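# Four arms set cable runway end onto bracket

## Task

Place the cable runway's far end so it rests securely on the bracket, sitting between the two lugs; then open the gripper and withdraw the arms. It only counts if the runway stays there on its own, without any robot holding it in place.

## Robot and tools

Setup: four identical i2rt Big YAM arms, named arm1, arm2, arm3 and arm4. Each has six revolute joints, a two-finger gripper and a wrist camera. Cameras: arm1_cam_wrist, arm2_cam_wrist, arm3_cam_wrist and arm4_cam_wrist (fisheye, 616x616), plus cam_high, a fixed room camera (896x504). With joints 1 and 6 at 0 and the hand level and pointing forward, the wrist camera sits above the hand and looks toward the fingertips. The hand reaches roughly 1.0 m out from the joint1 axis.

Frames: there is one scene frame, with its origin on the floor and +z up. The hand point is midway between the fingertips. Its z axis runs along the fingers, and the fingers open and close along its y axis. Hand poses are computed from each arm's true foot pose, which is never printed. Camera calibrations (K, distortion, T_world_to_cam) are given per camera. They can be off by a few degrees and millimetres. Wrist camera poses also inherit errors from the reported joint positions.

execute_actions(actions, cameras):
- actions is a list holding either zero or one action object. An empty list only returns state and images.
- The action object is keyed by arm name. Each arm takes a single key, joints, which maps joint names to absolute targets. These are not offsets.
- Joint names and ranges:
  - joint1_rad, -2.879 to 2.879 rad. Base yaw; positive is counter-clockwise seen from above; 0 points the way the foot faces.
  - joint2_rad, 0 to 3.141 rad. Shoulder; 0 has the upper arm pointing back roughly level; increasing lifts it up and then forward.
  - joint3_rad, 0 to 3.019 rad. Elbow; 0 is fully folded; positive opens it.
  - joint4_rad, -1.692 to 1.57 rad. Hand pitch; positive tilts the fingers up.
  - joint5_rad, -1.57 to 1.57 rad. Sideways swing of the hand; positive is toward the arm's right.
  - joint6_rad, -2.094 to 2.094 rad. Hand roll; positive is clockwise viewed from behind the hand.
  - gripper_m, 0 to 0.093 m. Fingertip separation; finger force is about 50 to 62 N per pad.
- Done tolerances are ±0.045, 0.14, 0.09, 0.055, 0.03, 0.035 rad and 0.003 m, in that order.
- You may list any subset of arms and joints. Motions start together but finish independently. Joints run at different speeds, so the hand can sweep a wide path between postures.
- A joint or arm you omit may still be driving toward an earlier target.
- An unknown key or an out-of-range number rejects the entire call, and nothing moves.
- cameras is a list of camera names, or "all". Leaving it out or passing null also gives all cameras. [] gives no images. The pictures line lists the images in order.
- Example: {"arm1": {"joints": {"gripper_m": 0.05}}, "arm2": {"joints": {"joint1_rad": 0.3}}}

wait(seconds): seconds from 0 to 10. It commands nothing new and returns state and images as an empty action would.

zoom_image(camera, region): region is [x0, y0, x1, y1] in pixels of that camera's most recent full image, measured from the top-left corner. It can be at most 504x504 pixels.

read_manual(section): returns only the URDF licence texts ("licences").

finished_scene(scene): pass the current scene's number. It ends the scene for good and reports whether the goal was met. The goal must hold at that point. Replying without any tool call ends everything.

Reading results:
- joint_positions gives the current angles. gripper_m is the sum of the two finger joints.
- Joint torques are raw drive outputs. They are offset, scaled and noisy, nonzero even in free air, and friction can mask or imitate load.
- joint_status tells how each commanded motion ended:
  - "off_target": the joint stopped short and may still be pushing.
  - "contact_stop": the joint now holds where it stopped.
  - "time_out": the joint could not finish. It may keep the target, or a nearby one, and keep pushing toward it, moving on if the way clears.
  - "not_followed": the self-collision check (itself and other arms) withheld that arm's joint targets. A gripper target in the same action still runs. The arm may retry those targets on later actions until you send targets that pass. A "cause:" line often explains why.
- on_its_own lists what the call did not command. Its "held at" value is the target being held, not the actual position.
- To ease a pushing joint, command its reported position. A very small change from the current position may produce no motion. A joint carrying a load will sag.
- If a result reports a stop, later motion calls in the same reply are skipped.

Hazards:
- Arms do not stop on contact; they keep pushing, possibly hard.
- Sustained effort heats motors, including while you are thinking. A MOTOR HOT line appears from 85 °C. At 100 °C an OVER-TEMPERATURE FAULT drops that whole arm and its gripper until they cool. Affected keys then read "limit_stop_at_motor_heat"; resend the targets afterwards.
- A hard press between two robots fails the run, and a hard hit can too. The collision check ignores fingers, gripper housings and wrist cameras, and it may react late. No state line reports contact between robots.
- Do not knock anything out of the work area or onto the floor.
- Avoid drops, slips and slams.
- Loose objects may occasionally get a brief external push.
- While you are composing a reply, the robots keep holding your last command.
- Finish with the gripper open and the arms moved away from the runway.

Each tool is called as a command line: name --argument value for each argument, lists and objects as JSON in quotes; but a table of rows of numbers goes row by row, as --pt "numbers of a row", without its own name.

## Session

execute_actions --actions '[]'

Scene clock: 0.00 s.
Joint torques (N m, as the arm reports them, + toward a larger angle): no reading
arm1.joint_positions: joint1_rad=+0.084 joint2_rad=+0.516 joint3_rad=+1.393 joint4_rad=-1.536 joint5_rad=+0.219 joint6_rad=+0.349 gripper_m=+0.095
arm1.joint_status: not commanded
arm1.hand: x=-0.9522 y=-0.3243 z=+1.3701 quat_wxyz=(-0.338, +0.453, -0.769, -0.298) (m; scene frame)
arm2.joint_positions: joint1_rad=+0.336 joint2_rad=+0.497 joint3_rad=+1.443 joint4_rad=-1.248 joint5_rad=+0.034 joint6_rad=+0.468 gripper_m=+0.094
arm2.joint_status: not commanded
arm2.hand: x=-0.2604 y=+0.3481 z=+1.4283 quat_wxyz=(-0.541, -0.627, -0.503, +0.249) (m; scene frame)
arm3.joint_positions: joint1_rad=-0.094 joint2_rad=+0.624 joint3_rad=+1.403 joint4_rad=-1.536 joint5_rad=-0.067 joint6_rad=+0.291 gripper_m=+0.095
arm3.joint_status: not commanded
arm3.hand: x=+0.5960 y=-0.3357 z=+1.3497 quat_wxyz=(-0.204, +0.579, -0.713, -0.339) (m; scene frame)
arm4.joint_positions: joint1_rad=+0.475 joint2_rad=+0.571 joint3_rad=+1.422 joint4_rad=-1.465 joint5_rad=+0.287 joint6_rad=-0.443 gripper_m=+0.094
arm4.joint_status: not commanded
arm4.hand: x=+1.2763 y=+0.3158 z=+1.3375 quat_wxyz=(-0.259, -0.308, -0.825, +0.397) (m; scene frame)
pictures: arm1_cam_wrist, arm2_cam_wrist, arm3_cam_wrist, arm4_cam_wrist, cam_high
camera_calibration (this result's frames):
arm1_cam_wrist: T_world_to_cam=[[0.896615, -0.417593, -0.147298, 0.920977], [-0.442807, -0.846766, -0.294804, -0.284187], [-0.00161864, 0.32955, -0.944137, 1.51896], [0, 0, 0, 1]] pos_world=[-0.949144, -0.356621, 1.48599]
arm2_cam_wrist: T_world_to_cam=[[-0.898821, -0.0862929, -0.429738, 0.406283], [0.174447, 0.829008, -0.531332, 0.521021], [0.402107, -0.552539, -0.730076, 1.46661], [0, 0, 0, 1]] pos_world=[-0.315451, 0.41349, 1.52217]
arm3_cam_wrist: T_world_to_cam=[[0.964602, -0.0990103, -0.244418, -0.276271], [-0.141173, -0.976726, -0.161482, -0.0223643], [-0.222741, 0.190271, -0.956129, 1.60725], [0, 0, 0, 1]] pos_world=[0.621335, -0.355011, 1.4656]
arm4_cam_wrist: T_world_to_cam=[[-0.709387, -0.506179, 0.490461, 0.410126], [-0.663668, 0.714008, -0.223018, 0.927207], [-0.237306, -0.483709, -0.842444, 1.70415], [0, 0, 0, 1]] pos_world=[1.3107, 0.369876, 1.44128]
Images, in order (width x height): arm1_cam_wrist 616x616, arm2_cam_wrist 616x616, arm3_cam_wrist 616x616, arm4_cam_wrist 616x616, cam_high 896x504.

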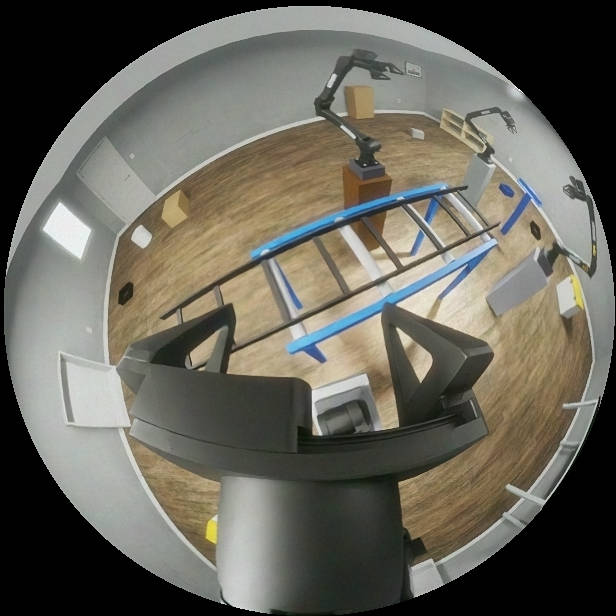

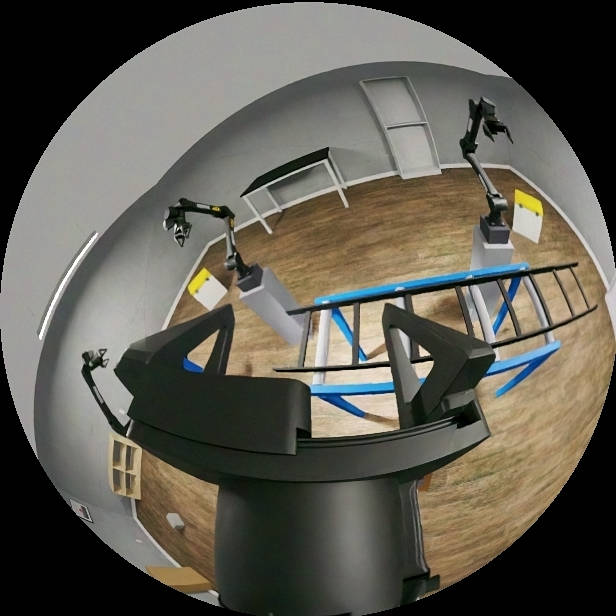

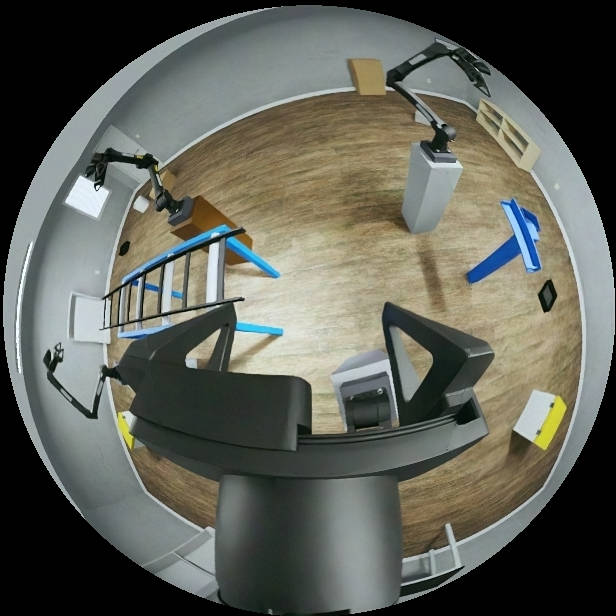

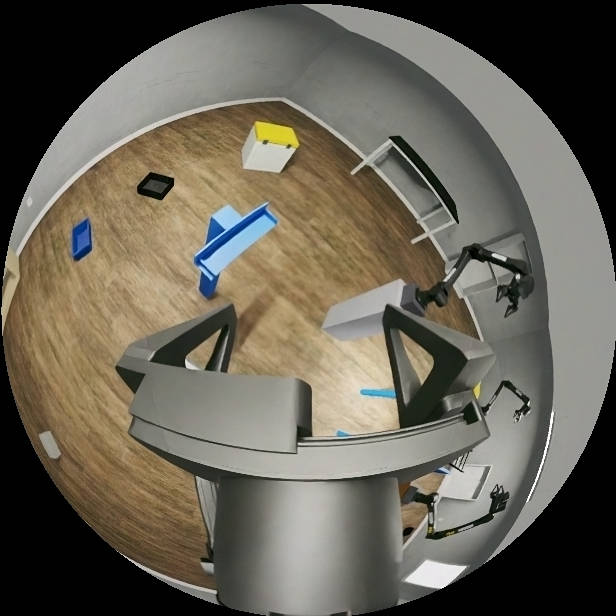

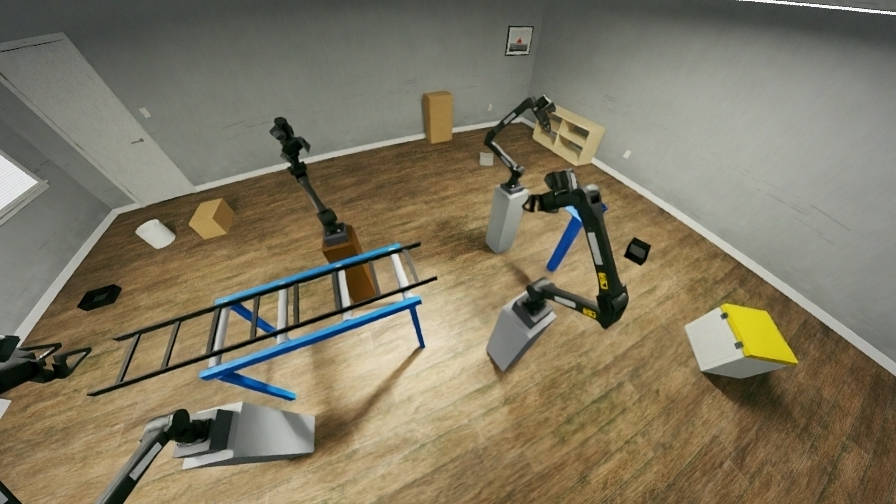

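execute_actions --actions '[{"arm3":{"joints":{"joint1_rad":0.665,"joint2_rad":2.274,"joint3_rad":2.11,"joint4_rad":-1.385,"joint5_rad":0,"joint6_rad":0.82,"gripper_m":0.07}},"arm4":{"joints":{"joint1_rad":-0.311,"joint2_rad":1.146,"joint3_rad":1.008,"joint4_rad":-1.433,"joint5_rad":0,"joint6_rad":-0.22}}}]' --cameras '["arm3_cam_wrist","arm4_cam_wrist","cam_high"]'

zoom_image --camera "arm4_cam_wrist" --region '[60, 60, 250, 250]'

Scene clock: 22.40 s.
Joint torques (N m, as the arm reports them, + toward a larger angle): arm1=[-1.98  4.5  10.47  1.39  0.15 -0.08] | arm2=[-1.55  4.1   8.01  2.2  -0.02 -0.06] | arm3=[ -0.59 -26.68  12.66   0.32   0.14   0.15] | arm4=[-1.69 -6.67 10.15  0.4  -0.05  0.05]
arm1.joint_positions: joint1_rad=+0.084 joint2_rad=+0.516 joint3_rad=+1.393 joint4_rad=-1.536 joint5_rad=+0.219 joint6_rad=+0.349 gripper_m=+0.095
arm1.joint_status: not commanded
arm1.hand: x=-0.9522 y=-0.3243 z=+1.3701 quat_wxyz=(-0.338, +0.453, -0.769, -0.298) (m; scene frame)
arm2.joint_positions: joint1_rad=+0.336 joint2_rad=+0.497 joint3_rad=+1.443 joint4_rad=-1.248 joint5_rad=+0.034 joint6_rad=+0.468 gripper_m=+0.094
arm2.joint_status: not commanded
arm2.hand: x=-0.2604 y=+0.3481 z=+1.4283 quat_wxyz=(-0.541, -0.627, -0.503, +0.249) (m; scene frame)
arm3.joint_positions: joint1_rad=+0.669 joint2_rad=+2.272 joint3_rad=+2.086 joint4_rad=-1.387 joint5_rad=+0.000 joint6_rad=+0.809 gripper_m=+0.070
arm3.joint_status: all done
arm3.hand: x=+0.1156 y=-0.0646 z=+0.8999 quat_wxyz=(-0.001, +0.709, -0.705, +0.003) (m; scene frame)
arm4.joint_positions: joint1_rad=-0.304 joint2_rad=+1.147 joint3_rad=+0.984 joint4_rad=-1.434 joint5_rad=+0.002 joint6_rad=-0.232 gripper_m=+0.094
arm4.joint_status: all done
arm4.hand: x=+1.1547 y=+0.2084 z=+0.9909 quat_wxyz=(+0.006, -0.701, -0.713, -0.012) (m; scene frame)
pictures: arm3_cam_wrist, arm4_cam_wrist, cam_high
camera_calibration (this result's frames):
arm3_cam_wrist: T_world_to_cam=[[0.999926, 0.010015, 0.0069507, -0.119271], [0.0041245, -0.81447, 0.580191, -0.571726], [0.0114717, -0.580119, -0.814451, 0.8143], [0, 0, 0, 1]] pos_world=[0.112279, 0.00793187, 0.995747]
arm4_cam_wrist: T_world_to_cam=[[-0.99959, -0.0200924, -0.0204231, 1.1795], [-0.0283266, 0.799879, 0.599492, -0.72065], [0.00429075, 0.599825, -0.80012, 0.78468], [0, 0, 0, 1]] pos_world=[1.15524, 0.129462, 1.08395]
Images, in order (width x height): arm3_cam_wrist 616x616, arm4_cam_wrist 616x616, cam_high 896x504.

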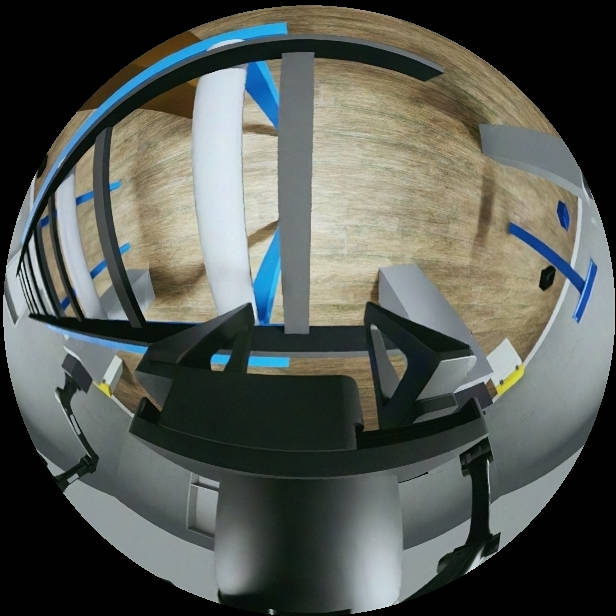

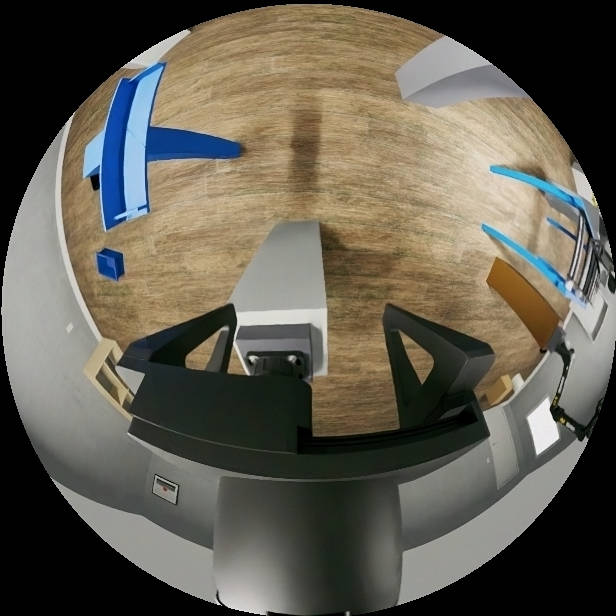

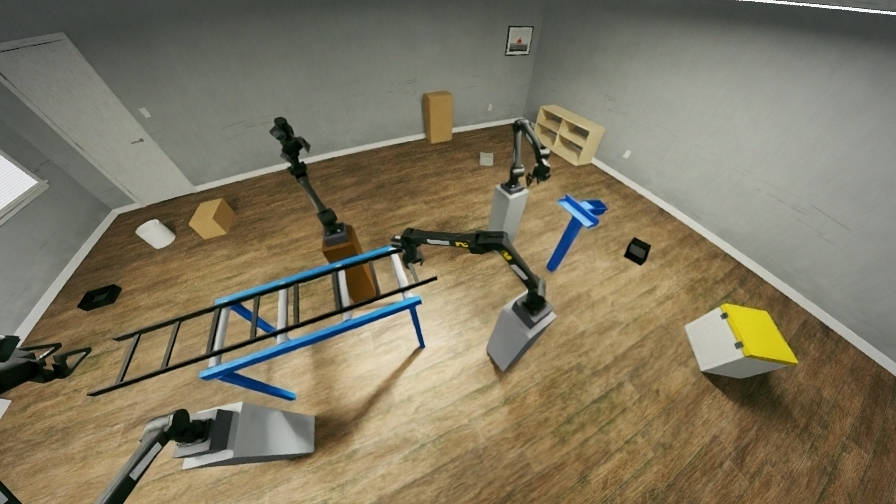

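Region (60, 60, 250, 250) of arm4_cam_wrist's 616x616 image, scaled by 2.653, with more detail than that image has.

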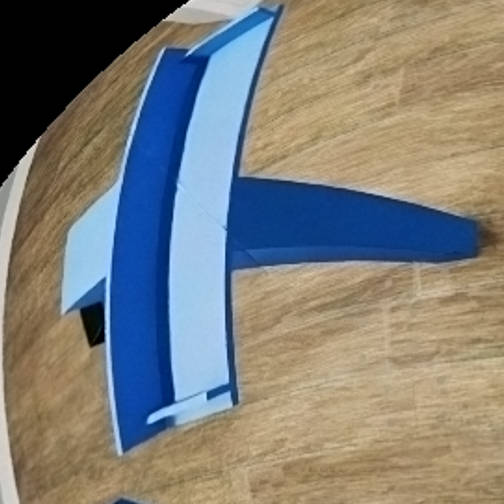

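execute_actions --actions '[{"arm3":{"joints":{"joint1_rad":0.695,"joint2_rad":2.371,"joint3_rad":2.027,"joint4_rad":-1.207,"joint6_rad":0.84}},"arm4":{"joints":{"joint1_rad":-0.9,"joint6_rad":-0.8}}}]' --cameras '[]'

execute_actions --actions '[{"arm3":{"joints":{"gripper_m":0.0}}}]' --cameras '["arm3_cam_wrist"]'

Scene clock: 47.57 s.
Joint torques (N m, as the arm reports them, + toward a larger angle): arm1=[-2.12  4.66 10.47  1.36  0.16 -0.07] | arm2=[-1.59  4.1   8.03  2.2  -0.02 -0.06] | arm3=[  0.65 -24.45  10.37   0.85   0.13   0.14] | arm4=[-1.62 -6.58 10.12  0.38 -0.02 -0.19]
arm1.joint_positions: joint1_rad=+0.084 joint2_rad=+0.516 joint3_rad=+1.393 joint4_rad=-1.536 joint5_rad=+0.219 joint6_rad=+0.349 gripper_m=+0.095
arm1.joint_status: not commanded
arm1.hand: x=-0.9522 y=-0.3243 z=+1.3701 quat_wxyz=(-0.338, +0.453, -0.769, -0.298) (m; scene frame)
arm2.joint_positions: joint1_rad=+0.336 joint2_rad=+0.497 joint3_rad=+1.443 joint4_rad=-1.248 joint5_rad=+0.034 joint6_rad=+0.468 gripper_m=+0.094
arm2.joint_status: not commanded
arm2.hand: x=-0.2604 y=+0.3481 z=+1.4283 quat_wxyz=(-0.541, -0.627, -0.503, +0.249) (m; scene frame)
arm3.joint_positions: joint1_rad=+0.683 joint2_rad=+2.344 joint3_rad=+2.023 joint4_rad=-1.221 joint5_rad=+0.000 joint6_rad=+0.829 gripper_m=+0.070
arm3.joint_status: all done
arm3.hand: x=+0.1010 y=-0.0642 z=+0.8277 quat_wxyz=(-0.001, +0.707, -0.707, -0.012) (m; scene frame)
arm4.joint_positions: joint1_rad=-0.892 joint2_rad=+1.147 joint3_rad=+0.984 joint4_rad=-1.434 joint5_rad=+0.000 joint6_rad=-0.788 gripper_m=+0.094
arm4.joint_status: all done
arm4.hand: x=+1.0040 y=+0.2930 z=+0.9904 quat_wxyz=(-0.001, -0.713, -0.701, -0.014) (m; scene frame)
pictures: none
No camera images: the call's "cameras" was empty. Leave "cameras" out to get every camera's image.

Scene clock: 48.23 s.
Joint torques (N m, as the arm reports them, + toward a larger angle): arm1=[-2.13  4.56 10.46  1.4   0.17 -0.06] | arm2=[-1.55  4.11  8.03  2.21 -0.01 -0.06] | arm3=[  0.68 -24.97  10.59   0.89  -0.04   0.11] | arm4=[-1.78 -6.73 10.13  0.39 -0.03 -0.2 ]
arm1.joint_positions: joint1_rad=+0.084 joint2_rad=+0.516 joint3_rad=+1.393 joint4_rad=-1.536 joint5_rad=+0.219 joint6_rad=+0.349 gripper_m=+0.095
arm1.joint_status: not commanded
arm1.hand: x=-0.9522 y=-0.3243 z=+1.3701 quat_wxyz=(-0.338, +0.453, -0.769, -0.298) (m; scene frame)
arm2.joint_positions: joint1_rad=+0.336 joint2_rad=+0.497 joint3_rad=+1.443 joint4_rad=-1.248 joint5_rad=+0.034 joint6_rad=+0.468 gripper_m=+0.094
arm2.joint_status: not commanded
arm2.hand: x=-0.2604 y=+0.3481 z=+1.4283 quat_wxyz=(-0.541, -0.627, -0.503, +0.249) (m; scene frame)
arm3.joint_positions: joint1_rad=+0.683 joint2_rad=+2.344 joint3_rad=+2.021 joint4_rad=-1.223 joint5_rad=+0.004 joint6_rad=+0.832 gripper_m=+0.025
arm3.joint_status: gripper_m off_target (ended at +0.025, target +0.000)
arm3.hand: x=+0.1022 y=-0.0644 z=+0.8270 quat_wxyz=(-0.003, +0.706, -0.708, -0.010) (m; scene frame)
arm4.joint_positions: joint1_rad=-0.892 joint2_rad=+1.147 joint3_rad=+0.984 joint4_rad=-1.434 joint5_rad=+0.000 joint6_rad=-0.788 gripper_m=+0.094
arm4.joint_status: not commanded
arm4.hand: x=+1.0040 y=+0.2930 z=+0.9904 quat_wxyz=(-0.001, -0.712, -0.702, -0.014) (m; scene frame)
pictures: arm3_cam_wrist
camera_calibration (this result's frames):
arm3_cam_wrist: T_world_to_cam=[[0.999954, 0.000534756, -0.00957451, -0.0923427], [0.00583256, -0.826444, 0.562989, -0.515914], [-0.00761173, -0.563019, -0.826409, 0.768082], [0, 0, 0, 1]] pos_world=[0.101194, 0.00612024, 0.92432]
Images, in order (width x height): arm3_cam_wrist 616x616.

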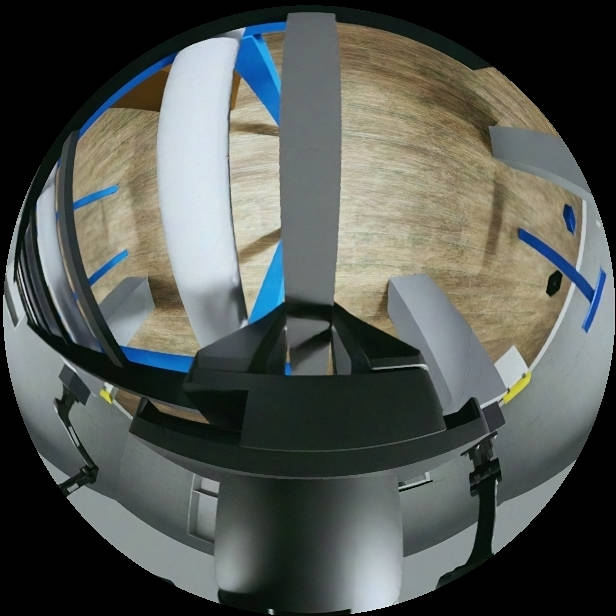

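execute_actions --actions '[{"arm3":{"joints":{"joint1_rad":0.559,"joint2_rad":2.142,"joint3_rad":1.645,"joint4_rad":-1.059,"joint6_rad":0.71}}}]' --cameras '[]'

execute_actions --actions '[{"arm3":{"joints":{"joint1_rad":0.362,"joint2_rad":1.963,"joint3_rad":1.329,"joint4_rad":-0.922,"joint6_rad":0.515}}}]' --cameras '[]'

execute_actions --actions '[{"arm3":{"joints":{"joint1_rad":0.066,"joint2_rad":1.843,"joint3_rad":1.125,"joint4_rad":-0.838,"joint6_rad":0.22}}}]' --cameras '[]'

execute_actions --actions '[{"arm3":{"joints":{"joint1_rad":-0.298,"joint2_rad":1.826,"joint3_rad":1.10,"joint4_rad":-0.828,"joint6_rad":-0.14}}}]' --cameras '["arm3_cam_wrist","arm4_cam_wrist","cam_high"]'

Scene clock: 71.77 s.
Joint torques (N m, as the arm reports them, + toward a larger angle): arm1=[-2.25  4.63 10.43  1.38  0.15 -0.08] | arm2=[-1.61  4.08  8.03  2.2  -0.01 -0.06] | arm3=[  1.17 -22.59  11.4    0.4    0.15   0.11] | arm4=[-1.6  -6.71 10.11  0.33  0.   -0.2 ]
arm1.joint_positions: joint1_rad=+0.084 joint2_rad=+0.516 joint3_rad=+1.393 joint4_rad=-1.536 joint5_rad=+0.219 joint6_rad=+0.349 gripper_m=+0.095
arm1.joint_status: not commanded
arm1.hand: x=-0.9522 y=-0.3243 z=+1.3701 quat_wxyz=(-0.338, +0.453, -0.769, -0.298) (m; scene frame)
arm2.joint_positions: joint1_rad=+0.336 joint2_rad=+0.497 joint3_rad=+1.443 joint4_rad=-1.248 joint5_rad=+0.034 joint6_rad=+0.468 gripper_m=+0.094
arm2.joint_status: not commanded
arm2.hand: x=-0.2604 y=+0.3481 z=+1.4283 quat_wxyz=(-0.541, -0.627, -0.503, +0.249) (m; scene frame)
arm3.joint_positions: joint1_rad=+0.540 joint2_rad=+2.131 joint3_rad=+1.620 joint4_rad=-1.062 joint5_rad=-0.001 joint6_rad=+0.702 gripper_m=+0.025
arm3.joint_status: all done
arm3.hand: x=+0.2316 y=-0.0656 z=+0.8234 quat_wxyz=(-0.001, +0.702, -0.713, +0.003) (m; scene frame)
arm4.joint_positions: joint1_rad=-0.892 joint2_rad=+1.147 joint3_rad=+0.984 joint4_rad=-1.434 joint5_rad=+0.000 joint6_rad=-0.788 gripper_m=+0.094
arm4.joint_status: not commanded
arm4.hand: x=+1.0040 y=+0.2930 z=+0.9904 quat_wxyz=(-0.001, -0.712, -0.702, -0.014) (m; scene frame)
pictures: none
No camera images: the call's "cameras" was empty. Leave "cameras" out to get every camera's image.

Scene clock: 73.50 s.
Joint torques (N m, as the arm reports them, + toward a larger angle): arm1=[-2.23  4.6  10.48  1.32  0.16 -0.07] | arm2=[-1.58  4.14  8.04  2.2  -0.02 -0.06] | arm3=[  1.27 -19.2   10.33  -0.13  -0.32   0.12] | arm4=[-1.6  -6.64 10.08  0.37 -0.03 -0.19]
arm1.joint_positions: joint1_rad=+0.084 joint2_rad=+0.516 joint3_rad=+1.393 joint4_rad=-1.536 joint5_rad=+0.219 joint6_rad=+0.349 gripper_m=+0.095
arm1.joint_status: not commanded
arm1.hand: x=-0.9522 y=-0.3243 z=+1.3701 quat_wxyz=(-0.338, +0.453, -0.769, -0.298) (m; scene frame)
arm2.joint_positions: joint1_rad=+0.336 joint2_rad=+0.497 joint3_rad=+1.443 joint4_rad=-1.248 joint5_rad=+0.034 joint6_rad=+0.468 gripper_m=+0.094
arm2.joint_status: not commanded
arm2.hand: x=-0.2604 y=+0.3481 z=+1.4283 quat_wxyz=(-0.541, -0.627, -0.503, +0.249) (m; scene frame)
arm3.joint_positions: joint1_rad=+0.342 joint2_rad=+1.956 joint3_rad=+1.307 joint4_rad=-0.910 joint5_rad=+0.010 joint6_rad=+0.507 gripper_m=+0.025
arm3.joint_status: all done
arm3.hand: x=+0.3714 y=-0.0671 z=+0.8210 quat_wxyz=(-0.008, +0.700, -0.714, -0.002) (m; scene frame)
arm4.joint_positions: joint1_rad=-0.892 joint2_rad=+1.147 joint3_rad=+0.984 joint4_rad=-1.434 joint5_rad=+0.000 joint6_rad=-0.788 gripper_m=+0.094
arm4.joint_status: not commanded
arm4.hand: x=+1.0040 y=+0.2930 z=+0.9904 quat_wxyz=(-0.001, -0.712, -0.702, -0.014) (m; scene frame)
pictures: none
No camera images: the call's "cameras" was empty. Leave "cameras" out to get every camera's image.

Scene clock: 75.47 s.
Joint torques (N m, as the arm reports them, + toward a larger angle): arm1=[-2.1   4.63 10.48  1.36  0.16 -0.06] | arm2=[-1.56  4.05  8.03  2.2  -0.01 -0.06] | arm3=[ -0.18 -17.76   8.52  -0.38  -0.34  -0.03] | arm4=[-1.63 -6.7  10.1   0.4  -0.03 -0.2 ]
arm1.joint_positions: joint1_rad=+0.084 joint2_rad=+0.516 joint3_rad=+1.393 joint4_rad=-1.536 joint5_rad=+0.219 joint6_rad=+0.349 gripper_m=+0.095
arm1.joint_status: not commanded
arm1.hand: x=-0.9522 y=-0.3243 z=+1.3701 quat_wxyz=(-0.338, +0.453, -0.769, -0.298) (m; scene frame)
arm2.joint_positions: joint1_rad=+0.336 joint2_rad=+0.497 joint3_rad=+1.443 joint4_rad=-1.248 joint5_rad=+0.034 joint6_rad=+0.468 gripper_m=+0.094
arm2.joint_status: not commanded
arm2.hand: x=-0.2604 y=+0.3481 z=+1.4283 quat_wxyz=(-0.541, -0.627, -0.503, +0.249) (m; scene frame)
arm3.joint_positions: joint1_rad=+0.064 joint2_rad=+1.847 joint3_rad=+1.117 joint4_rad=-0.818 joint5_rad=+0.010 joint6_rad=+0.230 gripper_m=+0.025
arm3.joint_status: all done
arm3.hand: x=+0.5216 y=-0.0693 z=+0.8184 quat_wxyz=(-0.012, +0.700, -0.714, -0.005) (m; scene frame)
arm4.joint_positions: joint1_rad=-0.892 joint2_rad=+1.147 joint3_rad=+0.984 joint4_rad=-1.434 joint5_rad=+0.000 joint6_rad=-0.788 gripper_m=+0.094
arm4.joint_status: not commanded
arm4.hand: x=+1.0040 y=+0.2930 z=+0.9904 quat_wxyz=(-0.001, -0.712, -0.702, -0.014) (m; scene frame)
pictures: none
No camera images: the call's "cameras" was empty. Leave "cameras" out to get every camera's image.

Scene clock: 77.47 s.
Joint torques (N m, as the arm reports them, + toward a larger angle): arm1=[-2.27  4.53 10.46  1.32  0.16 -0.07] | arm2=[-1.59  4.09  8.03  2.22 -0.01 -0.06] | arm3=[ -1.13 -17.67   8.58   0.49  -0.19  -0.12] | arm4=[-1.71 -6.6  10.06  0.35 -0.02 -0.19]
arm1.joint_positions: joint1_rad=+0.084 joint2_rad=+0.516 joint3_rad=+1.393 joint4_rad=-1.536 joint5_rad=+0.219 joint6_rad=+0.349 gripper_m=+0.095
arm1.joint_status: not commanded
arm1.hand: x=-0.9522 y=-0.3243 z=+1.3701 quat_wxyz=(-0.338, +0.453, -0.769, -0.298) (m; scene frame)
arm2.joint_positions: joint1_rad=+0.336 joint2_rad=+0.497 joint3_rad=+1.443 joint4_rad=-1.248 joint5_rad=+0.034 joint6_rad=+0.468 gripper_m=+0.094
arm2.joint_status: not commanded
arm2.hand: x=-0.2604 y=+0.3481 z=+1.4283 quat_wxyz=(-0.541, -0.627, -0.503, +0.249) (m; scene frame)
arm3.joint_positions: joint1_rad=-0.287 joint2_rad=+1.834 joint3_rad=+1.090 joint4_rad=-0.833 joint5_rad=+0.006 joint6_rad=-0.119 gripper_m=+0.025
arm3.joint_status: all done
arm3.hand: x=+0.6867 y=-0.0795 z=+0.8170 quat_wxyz=(+0.000, +0.699, -0.715, +0.006) (m; scene frame)
arm4.joint_positions: joint1_rad=-0.892 joint2_rad=+1.147 joint3_rad=+0.984 joint4_rad=-1.434 joint5_rad=+0.000 joint6_rad=-0.788 gripper_m=+0.094
arm4.joint_status: not commanded
arm4.hand: x=+1.0040 y=+0.2930 z=+0.9904 quat_wxyz=(-0.001, -0.712, -0.702, -0.014) (m; scene frame)
pictures: arm3_cam_wrist, arm4_cam_wrist, cam_high
camera_calibration (this result's frames):
arm3_cam_wrist: T_world_to_cam=[[0.99978, -0.0181685, 0.0104769, -0.694637], [-0.0208649, -0.81102, 0.584646, -0.524331], [-0.00212519, -0.584736, -0.811221, 0.73787], [0, 0, 0, 1]] pos_world=[0.685113, -0.00640399, 0.912401]
arm4_cam_wrist: T_world_to_cam=[[-0.999325, 0.0123681, -0.0345906, 1.03478], [-0.0105808, 0.804806, 0.593444, -0.80551], [0.0351785, 0.593409, -0.804132, 0.708968], [0, 0, 0, 1]] pos_world=[1.00062, 0.214773, 1.08392]
Images, in order (width x height): arm3_cam_wrist 616x616, arm4_cam_wrist 616x616, cam_high 896x504.

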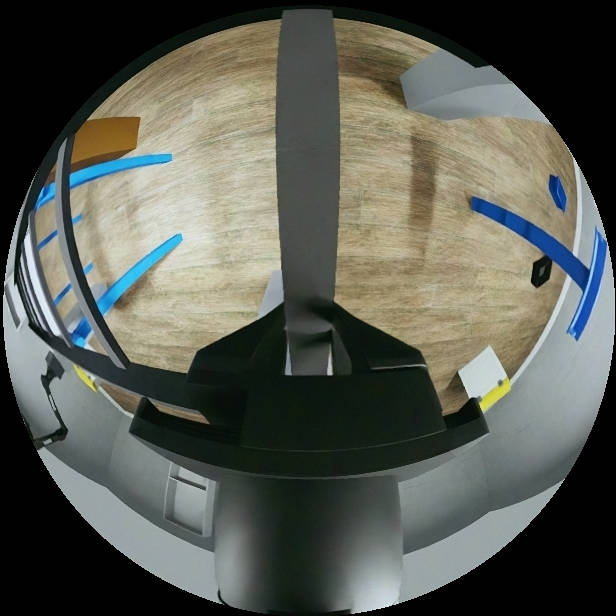

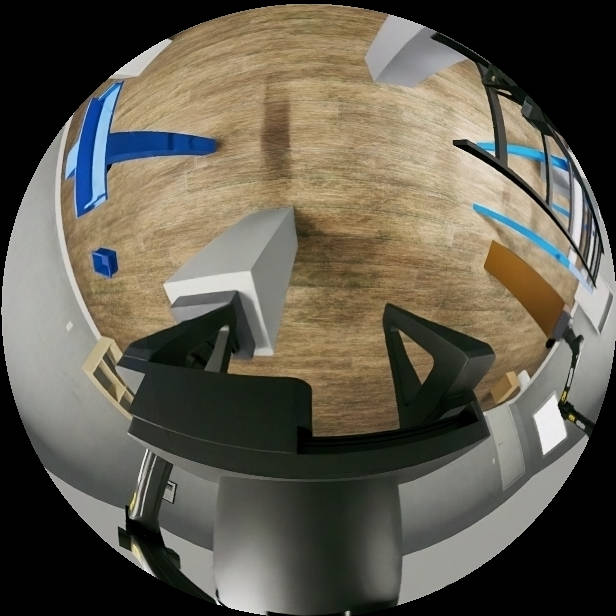

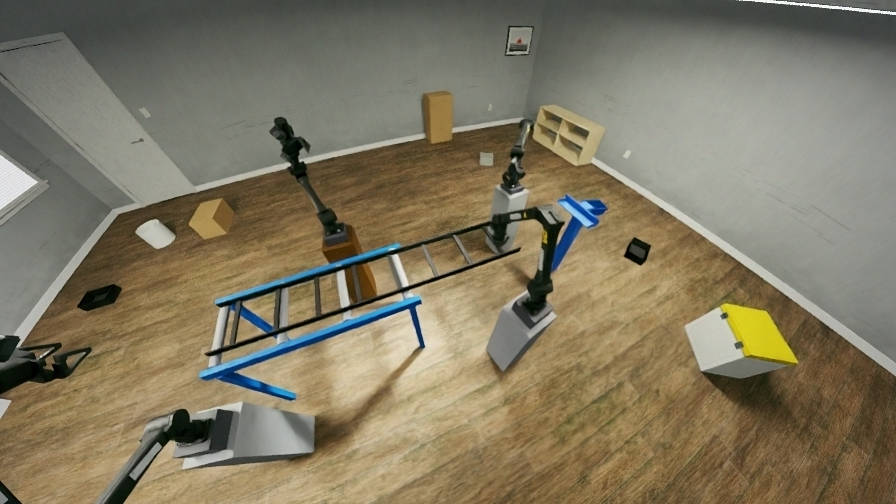

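execute_actions --actions '[{"arm3":{"joints":{"gripper_m":0.093}}}]' --cameras '[]'

execute_actions --actions '[{"arm3":{"joints":{"joint2_rad":1.65,"joint3_rad":1.32,"joint4_rad":-1.22}},"arm4":{"joints":{"joint1_rad":-0.93,"joint2_rad":1.4,"joint3_rad":1.8,"joint4_rad":-1.547,"joint6_rad":-0.81}}}]' --cameras '[]'

execute_actions --actions '[{"arm3":{"joints":{"joint1_rad":0.562,"joint2_rad":2.024,"joint3_rad":1.68,"joint4_rad":-1.2,"joint6_rad":0.73}},"arm4":{"joints":{"joint2_rad":2.326,"joint3_rad":2.34}}}]' --cameras '["arm3_cam_wrist","arm4_cam_wrist"]'

Scene clock: 108.57 s.
Joint torques (N m, as the arm reports them, + toward a larger angle): arm1=[-2.2   4.57 10.52  1.34  0.15 -0.08] | arm2=[-1.59  4.1   8.02  2.21 -0.01 -0.06] | arm3=[ -1.32 -17.81   8.63   0.52  -0.12  -0.03] | arm4=[-1.61 -6.59 10.07  0.39 -0.02 -0.21]
arm1.joint_positions: joint1_rad=+0.084 joint2_rad=+0.516 joint3_rad=+1.393 joint4_rad=-1.536 joint5_rad=+0.219 joint6_rad=+0.349 gripper_m=+0.095
arm1.joint_status: not commanded
arm1.hand: x=-0.9522 y=-0.3243 z=+1.3701 quat_wxyz=(-0.338, +0.453, -0.769, -0.298) (m; scene frame)
arm2.joint_positions: joint1_rad=+0.336 joint2_rad=+0.497 joint3_rad=+1.443 joint4_rad=-1.248 joint5_rad=+0.034 joint6_rad=+0.468 gripper_m=+0.094
arm2.joint_status: not commanded
arm2.hand: x=-0.2604 y=+0.3481 z=+1.4283 quat_wxyz=(-0.541, -0.627, -0.503, +0.249) (m; scene frame)
arm3.joint_positions: joint1_rad=-0.287 joint2_rad=+1.834 joint3_rad=+1.090 joint4_rad=-0.833 joint5_rad=+0.004 joint6_rad=-0.129 gripper_m=+0.093
arm3.joint_status: all done
arm3.hand: x=+0.6864 y=-0.0795 z=+0.8170 quat_wxyz=(+0.000, +0.703, -0.711, +0.005) (m; scene frame)
arm4.joint_positions: joint1_rad=-0.892 joint2_rad=+1.147 joint3_rad=+0.984 joint4_rad=-1.434 joint5_rad=+0.000 joint6_rad=-0.788 gripper_m=+0.094
arm4.joint_status: not commanded
arm4.hand: x=+1.0040 y=+0.2930 z=+0.9904 quat_wxyz=(-0.001, -0.712, -0.702, -0.014) (m; scene frame)
pictures: none
No camera images: the call's "cameras" was empty. Leave "cameras" out to get every camera's image.

Scene clock: 110.20 s.
Joint torques (N m, as the arm reports them, + toward a larger angle): arm1=[-2.25  4.59 10.46  1.37  0.16 -0.07] | arm2=[-1.56  4.06  8.01  2.22 -0.01 -0.06] | arm3=[ -1.18 -13.28  10.75  -0.12  -0.12  -0.04] | arm4=[ -1.9  -10.77  10.65   0.75  -0.01  -0.16]
arm1.joint_positions: joint1_rad=+0.084 joint2_rad=+0.516 joint3_rad=+1.393 joint4_rad=-1.536 joint5_rad=+0.219 joint6_rad=+0.349 gripper_m=+0.095
arm1.joint_status: not commanded
arm1.hand: x=-0.9522 y=-0.3243 z=+1.3701 quat_wxyz=(-0.338, +0.453, -0.769, -0.298) (m; scene frame)
arm2.joint_positions: joint1_rad=+0.336 joint2_rad=+0.497 joint3_rad=+1.443 joint4_rad=-1.248 joint5_rad=+0.034 joint6_rad=+0.468 gripper_m=+0.094
arm2.joint_status: not commanded
arm2.hand: x=-0.2604 y=+0.3481 z=+1.4283 quat_wxyz=(-0.541, -0.627, -0.503, +0.249) (m; scene frame)
arm3.joint_positions: joint1_rad=-0.287 joint2_rad=+1.618 joint3_rad=+1.315 joint4_rad=-1.205 joint5_rad=+0.004 joint6_rad=-0.129 gripper_m=+0.093
arm3.joint_status: all done
arm3.hand: x=+0.6887 y=-0.0575 z=+0.9891 quat_wxyz=(-0.027, +0.703, -0.711, -0.015) (m; scene frame)
arm4.joint_positions: joint1_rad=-0.918 joint2_rad=+1.388 joint3_rad=+1.771 joint4_rad=-1.538 joint5_rad=+0.000 joint6_rad=-0.798 gripper_m=+0.094
arm4.joint_status: all done
arm4.hand: x=+0.8690 y=+0.1807 z=+1.2271 quat_wxyz=(+0.005, -0.703, -0.681, +0.205) (m; scene frame)
pictures: none
No camera images: the call's "cameras" was empty. Leave "cameras" out to get every camera's image.

Scene clock: 112.17 s.
Joint torques (N m, as the arm reports them, + toward a larger angle): arm1=[-2.17  4.63 10.49  1.37  0.16 -0.08] | arm2=[-1.54  4.03  8.04  2.22 -0.01 -0.06] | arm3=[ -0.65 -21.83  13.01   0.39   0.19   0.13] | arm4=[ -1.75 -25.55  11.22   0.26  -0.01  -0.19]
arm1.joint_positions: joint1_rad=+0.084 joint2_rad=+0.516 joint3_rad=+1.393 joint4_rad=-1.536 joint5_rad=+0.219 joint6_rad=+0.349 gripper_m=+0.095
arm1.joint_status: not commanded
arm1.hand: x=-0.9522 y=-0.3243 z=+1.3701 quat_wxyz=(-0.338, +0.453, -0.769, -0.298) (m; scene frame)
arm2.joint_positions: joint1_rad=+0.336 joint2_rad=+0.497 joint3_rad=+1.443 joint4_rad=-1.248 joint5_rad=+0.034 joint6_rad=+0.468 gripper_m=+0.094
arm2.joint_status: not commanded
arm2.hand: x=-0.2604 y=+0.3481 z=+1.4283 quat_wxyz=(-0.541, -0.627, -0.503, +0.249) (m; scene frame)
arm3.joint_positions: joint1_rad=+0.568 joint2_rad=+2.014 joint3_rad=+1.645 joint4_rad=-1.203 joint5_rad=-0.001 joint6_rad=+0.718 gripper_m=+0.093
arm3.joint_status: all done
arm3.hand: x=+0.2261 y=-0.0852 z=+0.9008 quat_wxyz=(-0.001, +0.706, -0.709, +0.003) (m; scene frame)
arm4.joint_positions: joint1_rad=-0.918 joint2_rad=+2.313 joint3_rad=+2.304 joint4_rad=-1.543 joint5_rad=+0.000 joint6_rad=-0.799 gripper_m=+0.094
arm4.joint_status: all done
arm4.hand: x=+0.6924 y=+0.0179 z=+0.9078 quat_wxyz=(-0.001, -0.718, -0.696, +0.008) (m; scene frame)
pictures: arm3_cam_wrist, arm4_cam_wrist
camera_calibration (this result's frames):
arm3_cam_wrist: T_world_to_cam=[[0.999985, -0.00105078, 0.00546607, -0.229174], [-0.00402814, -0.814336, 0.58038, -0.587829], [0.00384136, -0.580393, -0.814328, 0.803363], [0, 0, 0, 1]] pos_world=[0.223717, -0.0126645, 0.996618]
arm4_cam_wrist: T_world_to_cam=[[-0.999628, 0.0271642, -0.00243313, 0.694673], [0.020971, 0.822615, 0.568211, -0.537638], [0.0174366, 0.567949, -0.822879, 0.846541], [0, 0, 0, 1]] pos_world=[0.690928, -0.0573929, 1.00378]
Images, in order (width x height): arm3_cam_wrist 616x616, arm4_cam_wrist 616x616.

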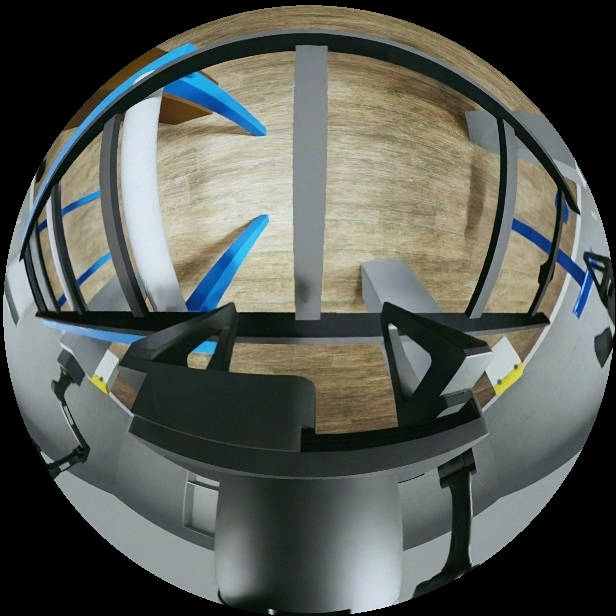

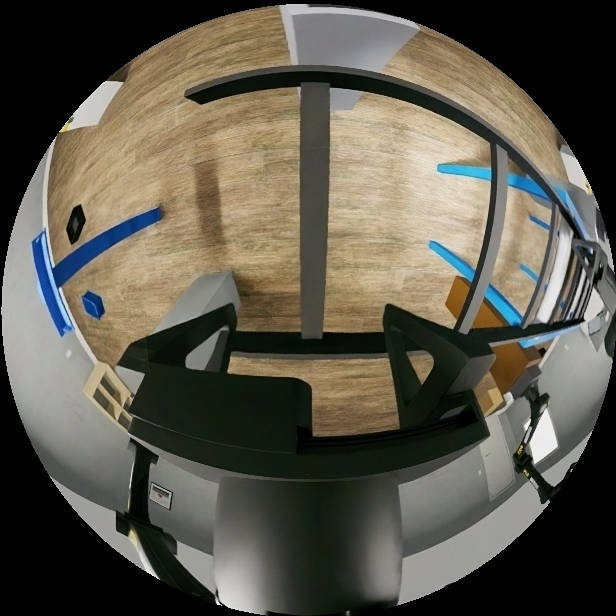

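Both aligned. Descend and close.

execute_actions --actions '[{"arm3":{"joints":{"joint1_rad":0.55,"joint2_rad":2.155,"joint3_rad":1.595,"joint4_rad":-1.0}},"arm4":{"joints":{"joint1_rad":-0.935,"joint2_rad":2.39,"joint3_rad":2.145,"joint4_rad":-1.305}}}]' --cameras '[]'

execute_actions --actions '[{"arm3":{"joints":{"gripper_m":0.0}},"arm4":{"joints":{"gripper_m":0.0}}}]' --cameras '["arm3_cam_wrist","arm4_cam_wrist"]'

Scene clock: 120.13 s.
Joint torques (N m, as the arm reports them, + toward a larger angle): arm1=[-2.17  4.66 10.49  1.38  0.15 -0.08] | arm2=[-1.56  4.05  8.02  2.21 -0.01 -0.06] | arm3=[ -1.51 -22.34   9.68   0.8    0.19   0.14] | arm4=[ -2.15 -27.76   9.14   0.76  -0.02  -0.18]
arm1.joint_positions: joint1_rad=+0.084 joint2_rad=+0.516 joint3_rad=+1.393 joint4_rad=-1.536 joint5_rad=+0.219 joint6_rad=+0.349 gripper_m=+0.095
arm1.joint_status: not commanded
arm1.hand: x=-0.9522 y=-0.3243 z=+1.3701 quat_wxyz=(-0.338, +0.453, -0.769, -0.298) (m; scene frame)
arm2.joint_positions: joint1_rad=+0.336 joint2_rad=+0.497 joint3_rad=+1.443 joint4_rad=-1.248 joint5_rad=+0.034 joint6_rad=+0.468 gripper_m=+0.094
arm2.joint_status: not commanded
arm2.hand: x=-0.2604 y=+0.3481 z=+1.4283 quat_wxyz=(-0.541, -0.627, -0.503, +0.249) (m; scene frame)
arm3.joint_positions: joint1_rad=+0.566 joint2_rad=+2.144 joint3_rad=+1.585 joint4_rad=-1.014 joint5_rad=-0.001 joint6_rad=+0.719 gripper_m=+0.093
arm3.joint_status: all done
arm3.hand: x=+0.2233 y=-0.0798 z=+0.8044 quat_wxyz=(+0.000, +0.705, -0.709, +0.003) (m; scene frame)
arm4.joint_positions: joint1_rad=-0.920 joint2_rad=+2.398 joint3_rad=+2.133 joint4_rad=-1.317 joint5_rad=+0.000 joint6_rad=-0.799 gripper_m=+0.094
arm4.joint_status: all done
arm4.hand: x=+0.6936 y=+0.0200 z=+0.7842 quat_wxyz=(-0.001, -0.718, -0.696, -0.007) (m; scene frame)
pictures: none
No camera images: the call's "cameras" was empty. Leave "cameras" out to get every camera's image.

Scene clock: 120.87 s.
Joint torques (N m, as the arm reports them, + toward a larger angle): arm1=[-2.19  4.69 10.5   1.36  0.16 -0.07] | arm2=[-1.59  4.08  8.03  2.2  -0.01 -0.06] | arm3=[ -1.35 -22.35   9.81   0.84   0.08   0.1 ] | arm4=[ -1.88 -27.9    9.11   0.33  -0.2   -0.16]
arm1.joint_positions: joint1_rad=+0.084 joint2_rad=+0.516 joint3_rad=+1.393 joint4_rad=-1.536 joint5_rad=+0.219 joint6_rad=+0.349 gripper_m=+0.095
arm1.joint_status: not commanded
arm1.hand: x=-0.9522 y=-0.3243 z=+1.3701 quat_wxyz=(-0.338, +0.453, -0.769, -0.298) (m; scene frame)
arm2.joint_positions: joint1_rad=+0.336 joint2_rad=+0.497 joint3_rad=+1.443 joint4_rad=-1.248 joint5_rad=+0.034 joint6_rad=+0.468 gripper_m=+0.094
arm2.joint_status: not commanded
arm2.hand: x=-0.2604 y=+0.3481 z=+1.4283 quat_wxyz=(-0.541, -0.627, -0.503, +0.249) (m; scene frame)
arm3.joint_positions: joint1_rad=+0.563 joint2_rad=+2.144 joint3_rad=+1.584 joint4_rad=-1.015 joint5_rad=+0.001 joint6_rad=+0.724 gripper_m=+0.024
arm3.joint_status: gripper_m off_target (ended at +0.024, target +0.000)
arm3.hand: x=+0.2253 y=-0.0794 z=+0.8039 quat_wxyz=(-0.002, +0.702, -0.712, +0.004) (m; scene frame)
arm4.joint_positions: joint1_rad=-0.923 joint2_rad=+2.398 joint3_rad=+2.133 joint4_rad=-1.302 joint5_rad=+0.005 joint6_rad=-0.800 gripper_m=+0.023
arm4.joint_status: gripper_m off_target (ended at +0.023, target +0.000)
arm4.hand: x=+0.6886 y=+0.0202 z=+0.7843 quat_wxyz=(+0.001, -0.719, -0.695, +0.000) (m; scene frame)
pictures: arm3_cam_wrist, arm4_cam_wrist
camera_calibration (this result's frames):
arm3_cam_wrist: T_world_to_cam=[[0.999891, -0.0113359, 0.00947442, -0.231856], [-0.0147313, -0.813632, 0.581194, -0.525023], [0.00112033, -0.58127, -0.81371, 0.72785], [0, 0, 0, 1]] pos_world=[0.223281, -0.00672619, 0.899596]
arm4_cam_wrist: T_world_to_cam=[[-0.999462, 0.0310667, -0.0104954, 0.696647], [0.01923, 0.814534, 0.579797, -0.477042], [0.0265612, 0.579284, -0.814693, 0.730719], [0, 0, 0, 1]] pos_world=[0.686037, -0.0563693, 0.879211]
Images, in order (width x height): arm3_cam_wrist 616x616, arm4_cam_wrist 616x616.

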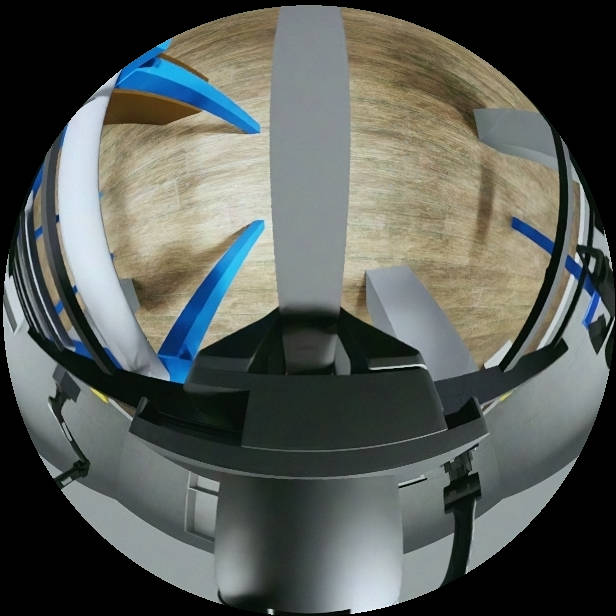

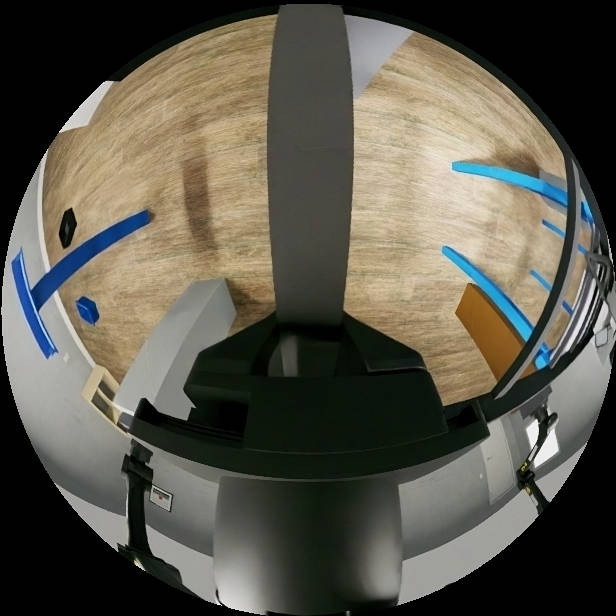

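execute_actions --actions '[{"arm3":{"joints":{"joint1_rad":0.345,"joint2_rad":1.96,"joint3_rad":1.268,"joint4_rad":-0.856,"joint6_rad":0.506}},"arm4":{"joints":{"joint1_rad":-0.756,"joint2_rad":2.10,"joint3_rad":1.64,"joint4_rad":-1.069,"joint6_rad":-0.633}}}]' --cameras '[]'

execute_actions --actions '[{"arm3":{"joints":{"joint1_rad":0.037,"joint2_rad":1.81,"joint3_rad":1.11,"joint4_rad":-0.783,"joint6_rad":0.198}},"arm4":{"joints":{"joint1_rad":-0.514,"joint2_rad":1.87,"joint3_rad":1.356,"joint4_rad":-0.944,"joint6_rad":-0.391}}}]' --cameras '[]'

execute_actions --actions '[{"arm3":{"joints":{"joint1_rad":-0.31,"joint2_rad":1.775,"joint3_rad":1.134,"joint4_rad":-0.794,"joint6_rad":-0.149}},"arm4":{"joints":{"joint1_rad":-0.21,"joint2_rad":1.755,"joint3_rad":1.236,"joint4_rad":-0.904,"joint6_rad":-0.087}}}]' --cameras '["arm4_cam_wrist","cam_high"]'

Scene clock: 158.47 s.
Joint torques (N m, as the arm reports them, + toward a larger angle): arm1=[-2.23  4.48 10.5   1.37  0.16 -0.06] | arm2=[-1.53  4.08  8.02  2.23 -0.01 -0.06] | arm3=[  1.01 -19.27  10.27   0.36   0.02   0.17] | arm4=[ -1.93 -24.21   9.28   0.57  -0.18  -0.2 ]
arm1.joint_positions: joint1_rad=+0.084 joint2_rad=+0.516 joint3_rad=+1.393 joint4_rad=-1.536 joint5_rad=+0.219 joint6_rad=+0.349 gripper_m=+0.095
arm1.joint_status: not commanded
arm1.hand: x=-0.9522 y=-0.3243 z=+1.3701 quat_wxyz=(-0.338, +0.453, -0.769, -0.298) (m; scene frame)
arm2.joint_positions: joint1_rad=+0.336 joint2_rad=+0.497 joint3_rad=+1.443 joint4_rad=-1.248 joint5_rad=+0.034 joint6_rad=+0.468 gripper_m=+0.094
arm2.joint_status: not commanded
arm2.hand: x=-0.2604 y=+0.3481 z=+1.4283 quat_wxyz=(-0.541, -0.627, -0.503, +0.249) (m; scene frame)
arm3.joint_positions: joint1_rad=+0.328 joint2_rad=+1.958 joint3_rad=+1.242 joint4_rad=-0.858 joint5_rad=+0.002 joint6_rad=+0.491 gripper_m=+0.024
arm3.joint_status: all done
arm3.hand: x=+0.3857 y=-0.0816 z=+0.8005 quat_wxyz=(-0.002, +0.701, -0.713, +0.004) (m; scene frame)
arm4.joint_positions: joint1_rad=-0.743 joint2_rad=+2.117 joint3_rad=+1.615 joint4_rad=-1.075 joint5_rad=+0.005 joint6_rad=-0.620 gripper_m=+0.023
arm4.joint_status: all done
arm4.hand: x=+0.8477 y=+0.0170 z=+0.7827 quat_wxyz=(+0.001, -0.719, -0.695, -0.004) (m; scene frame)
pictures: none
No camera images: the call's "cameras" was empty. Leave "cameras" out to get every camera's image.

Scene clock: 159.93 s.
Joint torques (N m, as the arm reports them, + toward a larger angle): arm1=[-2.13  4.48 10.47  1.36  0.16 -0.07] | arm2=[-1.54  4.12  8.02  2.2  -0.01 -0.06] | arm3=[  1.03 -21.54  11.     0.03  -0.11   0.18] | arm4=[ -1.63 -24.12  10.91   0.08  -0.11  -0.14]
arm1.joint_positions: joint1_rad=+0.084 joint2_rad=+0.516 joint3_rad=+1.393 joint4_rad=-1.536 joint5_rad=+0.219 joint6_rad=+0.349 gripper_m=+0.095
arm1.joint_status: not commanded
arm1.hand: x=-0.9522 y=-0.3243 z=+1.3701 quat_wxyz=(-0.338, +0.453, -0.769, -0.298) (m; scene frame)
arm2.joint_positions: joint1_rad=+0.336 joint2_rad=+0.497 joint3_rad=+1.443 joint4_rad=-1.248 joint5_rad=+0.034 joint6_rad=+0.468 gripper_m=+0.094
arm2.joint_status: not commanded
arm2.hand: x=-0.2604 y=+0.3481 z=+1.4283 quat_wxyz=(-0.541, -0.627, -0.503, +0.249) (m; scene frame)
arm3.joint_positions: joint1_rad=+0.020 joint2_rad=+1.859 joint3_rad=+1.069 joint4_rad=-0.775 joint5_rad=+0.004 joint6_rad=+0.182 gripper_m=+0.024
arm3.joint_status: all done
arm3.hand: x=+0.5445 y=-0.0813 z=+0.7997 quat_wxyz=(-0.005, +0.702, -0.713, +0.001) (m; scene frame)
arm4.joint_positions: joint1_rad=-0.505 joint2_rad=+1.933 joint3_rad=+1.301 joint4_rad=-0.934 joint5_rad=+0.003 joint6_rad=-0.384 gripper_m=+0.023
arm4.joint_status: all done
arm4.hand: x=+1.0054 y=+0.0167 z=+0.7836 quat_wxyz=(-0.001, -0.718, -0.696, +0.001) (m; scene frame)
pictures: none
No camera images: the call's "cameras" was empty. Leave "cameras" out to get every camera's image.

Scene clock: 161.57 s.
Joint torques (N m, as the arm reports them, + toward a larger angle): arm1=[-2.    4.49 10.51  1.41  0.14 -0.09] | arm2=[-1.53  4.06  8.03  2.19 -0.01 -0.06] | arm3=[ -0.23 -24.85  12.81   0.13  -0.06   0.06] | arm4=[ -1.11 -25.55  10.72  -0.01  -0.23  -0.04]
arm1.joint_positions: joint1_rad=+0.084 joint2_rad=+0.516 joint3_rad=+1.393 joint4_rad=-1.536 joint5_rad=+0.219 joint6_rad=+0.349 gripper_m=+0.095
arm1.joint_status: not commanded
arm1.hand: x=-0.9522 y=-0.3243 z=+1.3701 quat_wxyz=(-0.338, +0.453, -0.769, -0.298) (m; scene frame)
arm2.joint_positions: joint1_rad=+0.336 joint2_rad=+0.497 joint3_rad=+1.443 joint4_rad=-1.248 joint5_rad=+0.034 joint6_rad=+0.468 gripper_m=+0.094
arm2.joint_status: not commanded
arm2.hand: x=-0.2604 y=+0.3481 z=+1.4283 quat_wxyz=(-0.541, -0.627, -0.503, +0.249) (m; scene frame)
arm3.joint_positions: joint1_rad=-0.311 joint2_rad=+1.859 joint3_rad=+1.073 joint4_rad=-0.789 joint5_rad=+0.002 joint6_rad=-0.150 gripper_m=+0.024
arm3.joint_status: all done
arm3.hand: x=+0.6969 y=-0.0828 z=+0.8015 quat_wxyz=(+0.000, +0.702, -0.712, +0.004) (m; scene frame)
arm4.joint_positions: joint1_rad=-0.212 joint2_rad=+1.855 joint3_rad=+1.180 joint4_rad=-0.891 joint5_rad=+0.007 joint6_rad=-0.089 gripper_m=+0.023
arm4.joint_status: all done
arm4.hand: x=+1.1578 y=+0.0112 z=+0.7856 quat_wxyz=(+0.000, -0.719, -0.695, +0.003) (m; scene frame)
pictures: arm4_cam_wrist, cam_high
camera_calibration (this result's frames):
arm4_cam_wrist: T_world_to_cam=[[-0.999494, 0.0306483, -0.00854054, 1.16438], [0.0201604, 0.817756, 0.575212, -0.47703], [0.0246133, 0.574749, -0.81796, 0.729422], [0, 0, 0, 1]] pos_world=[1.15545, -0.064826, 0.880976]
Images, in order (width x height): arm4_cam_wrist 616x616, cam_high 896x504.

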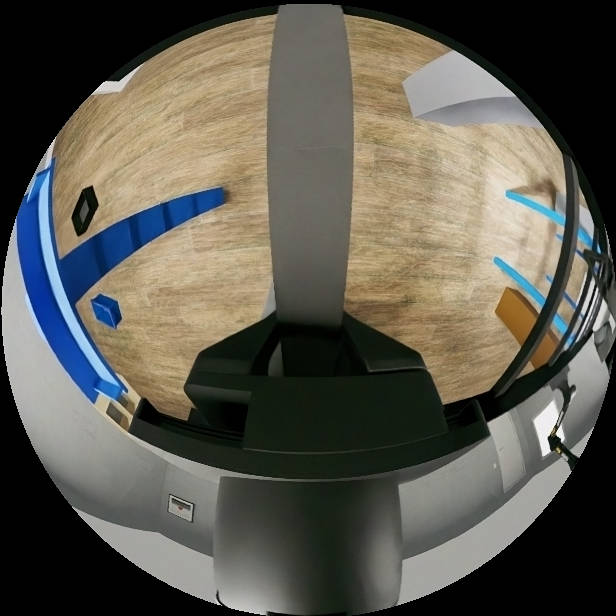

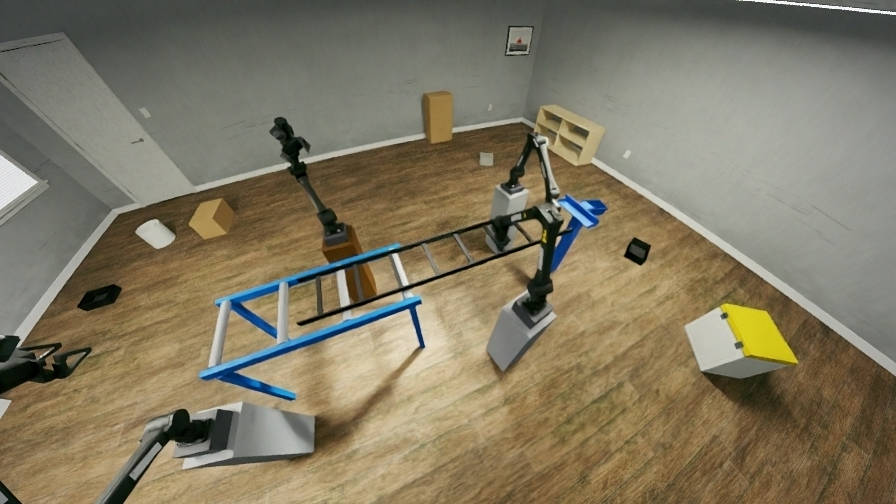

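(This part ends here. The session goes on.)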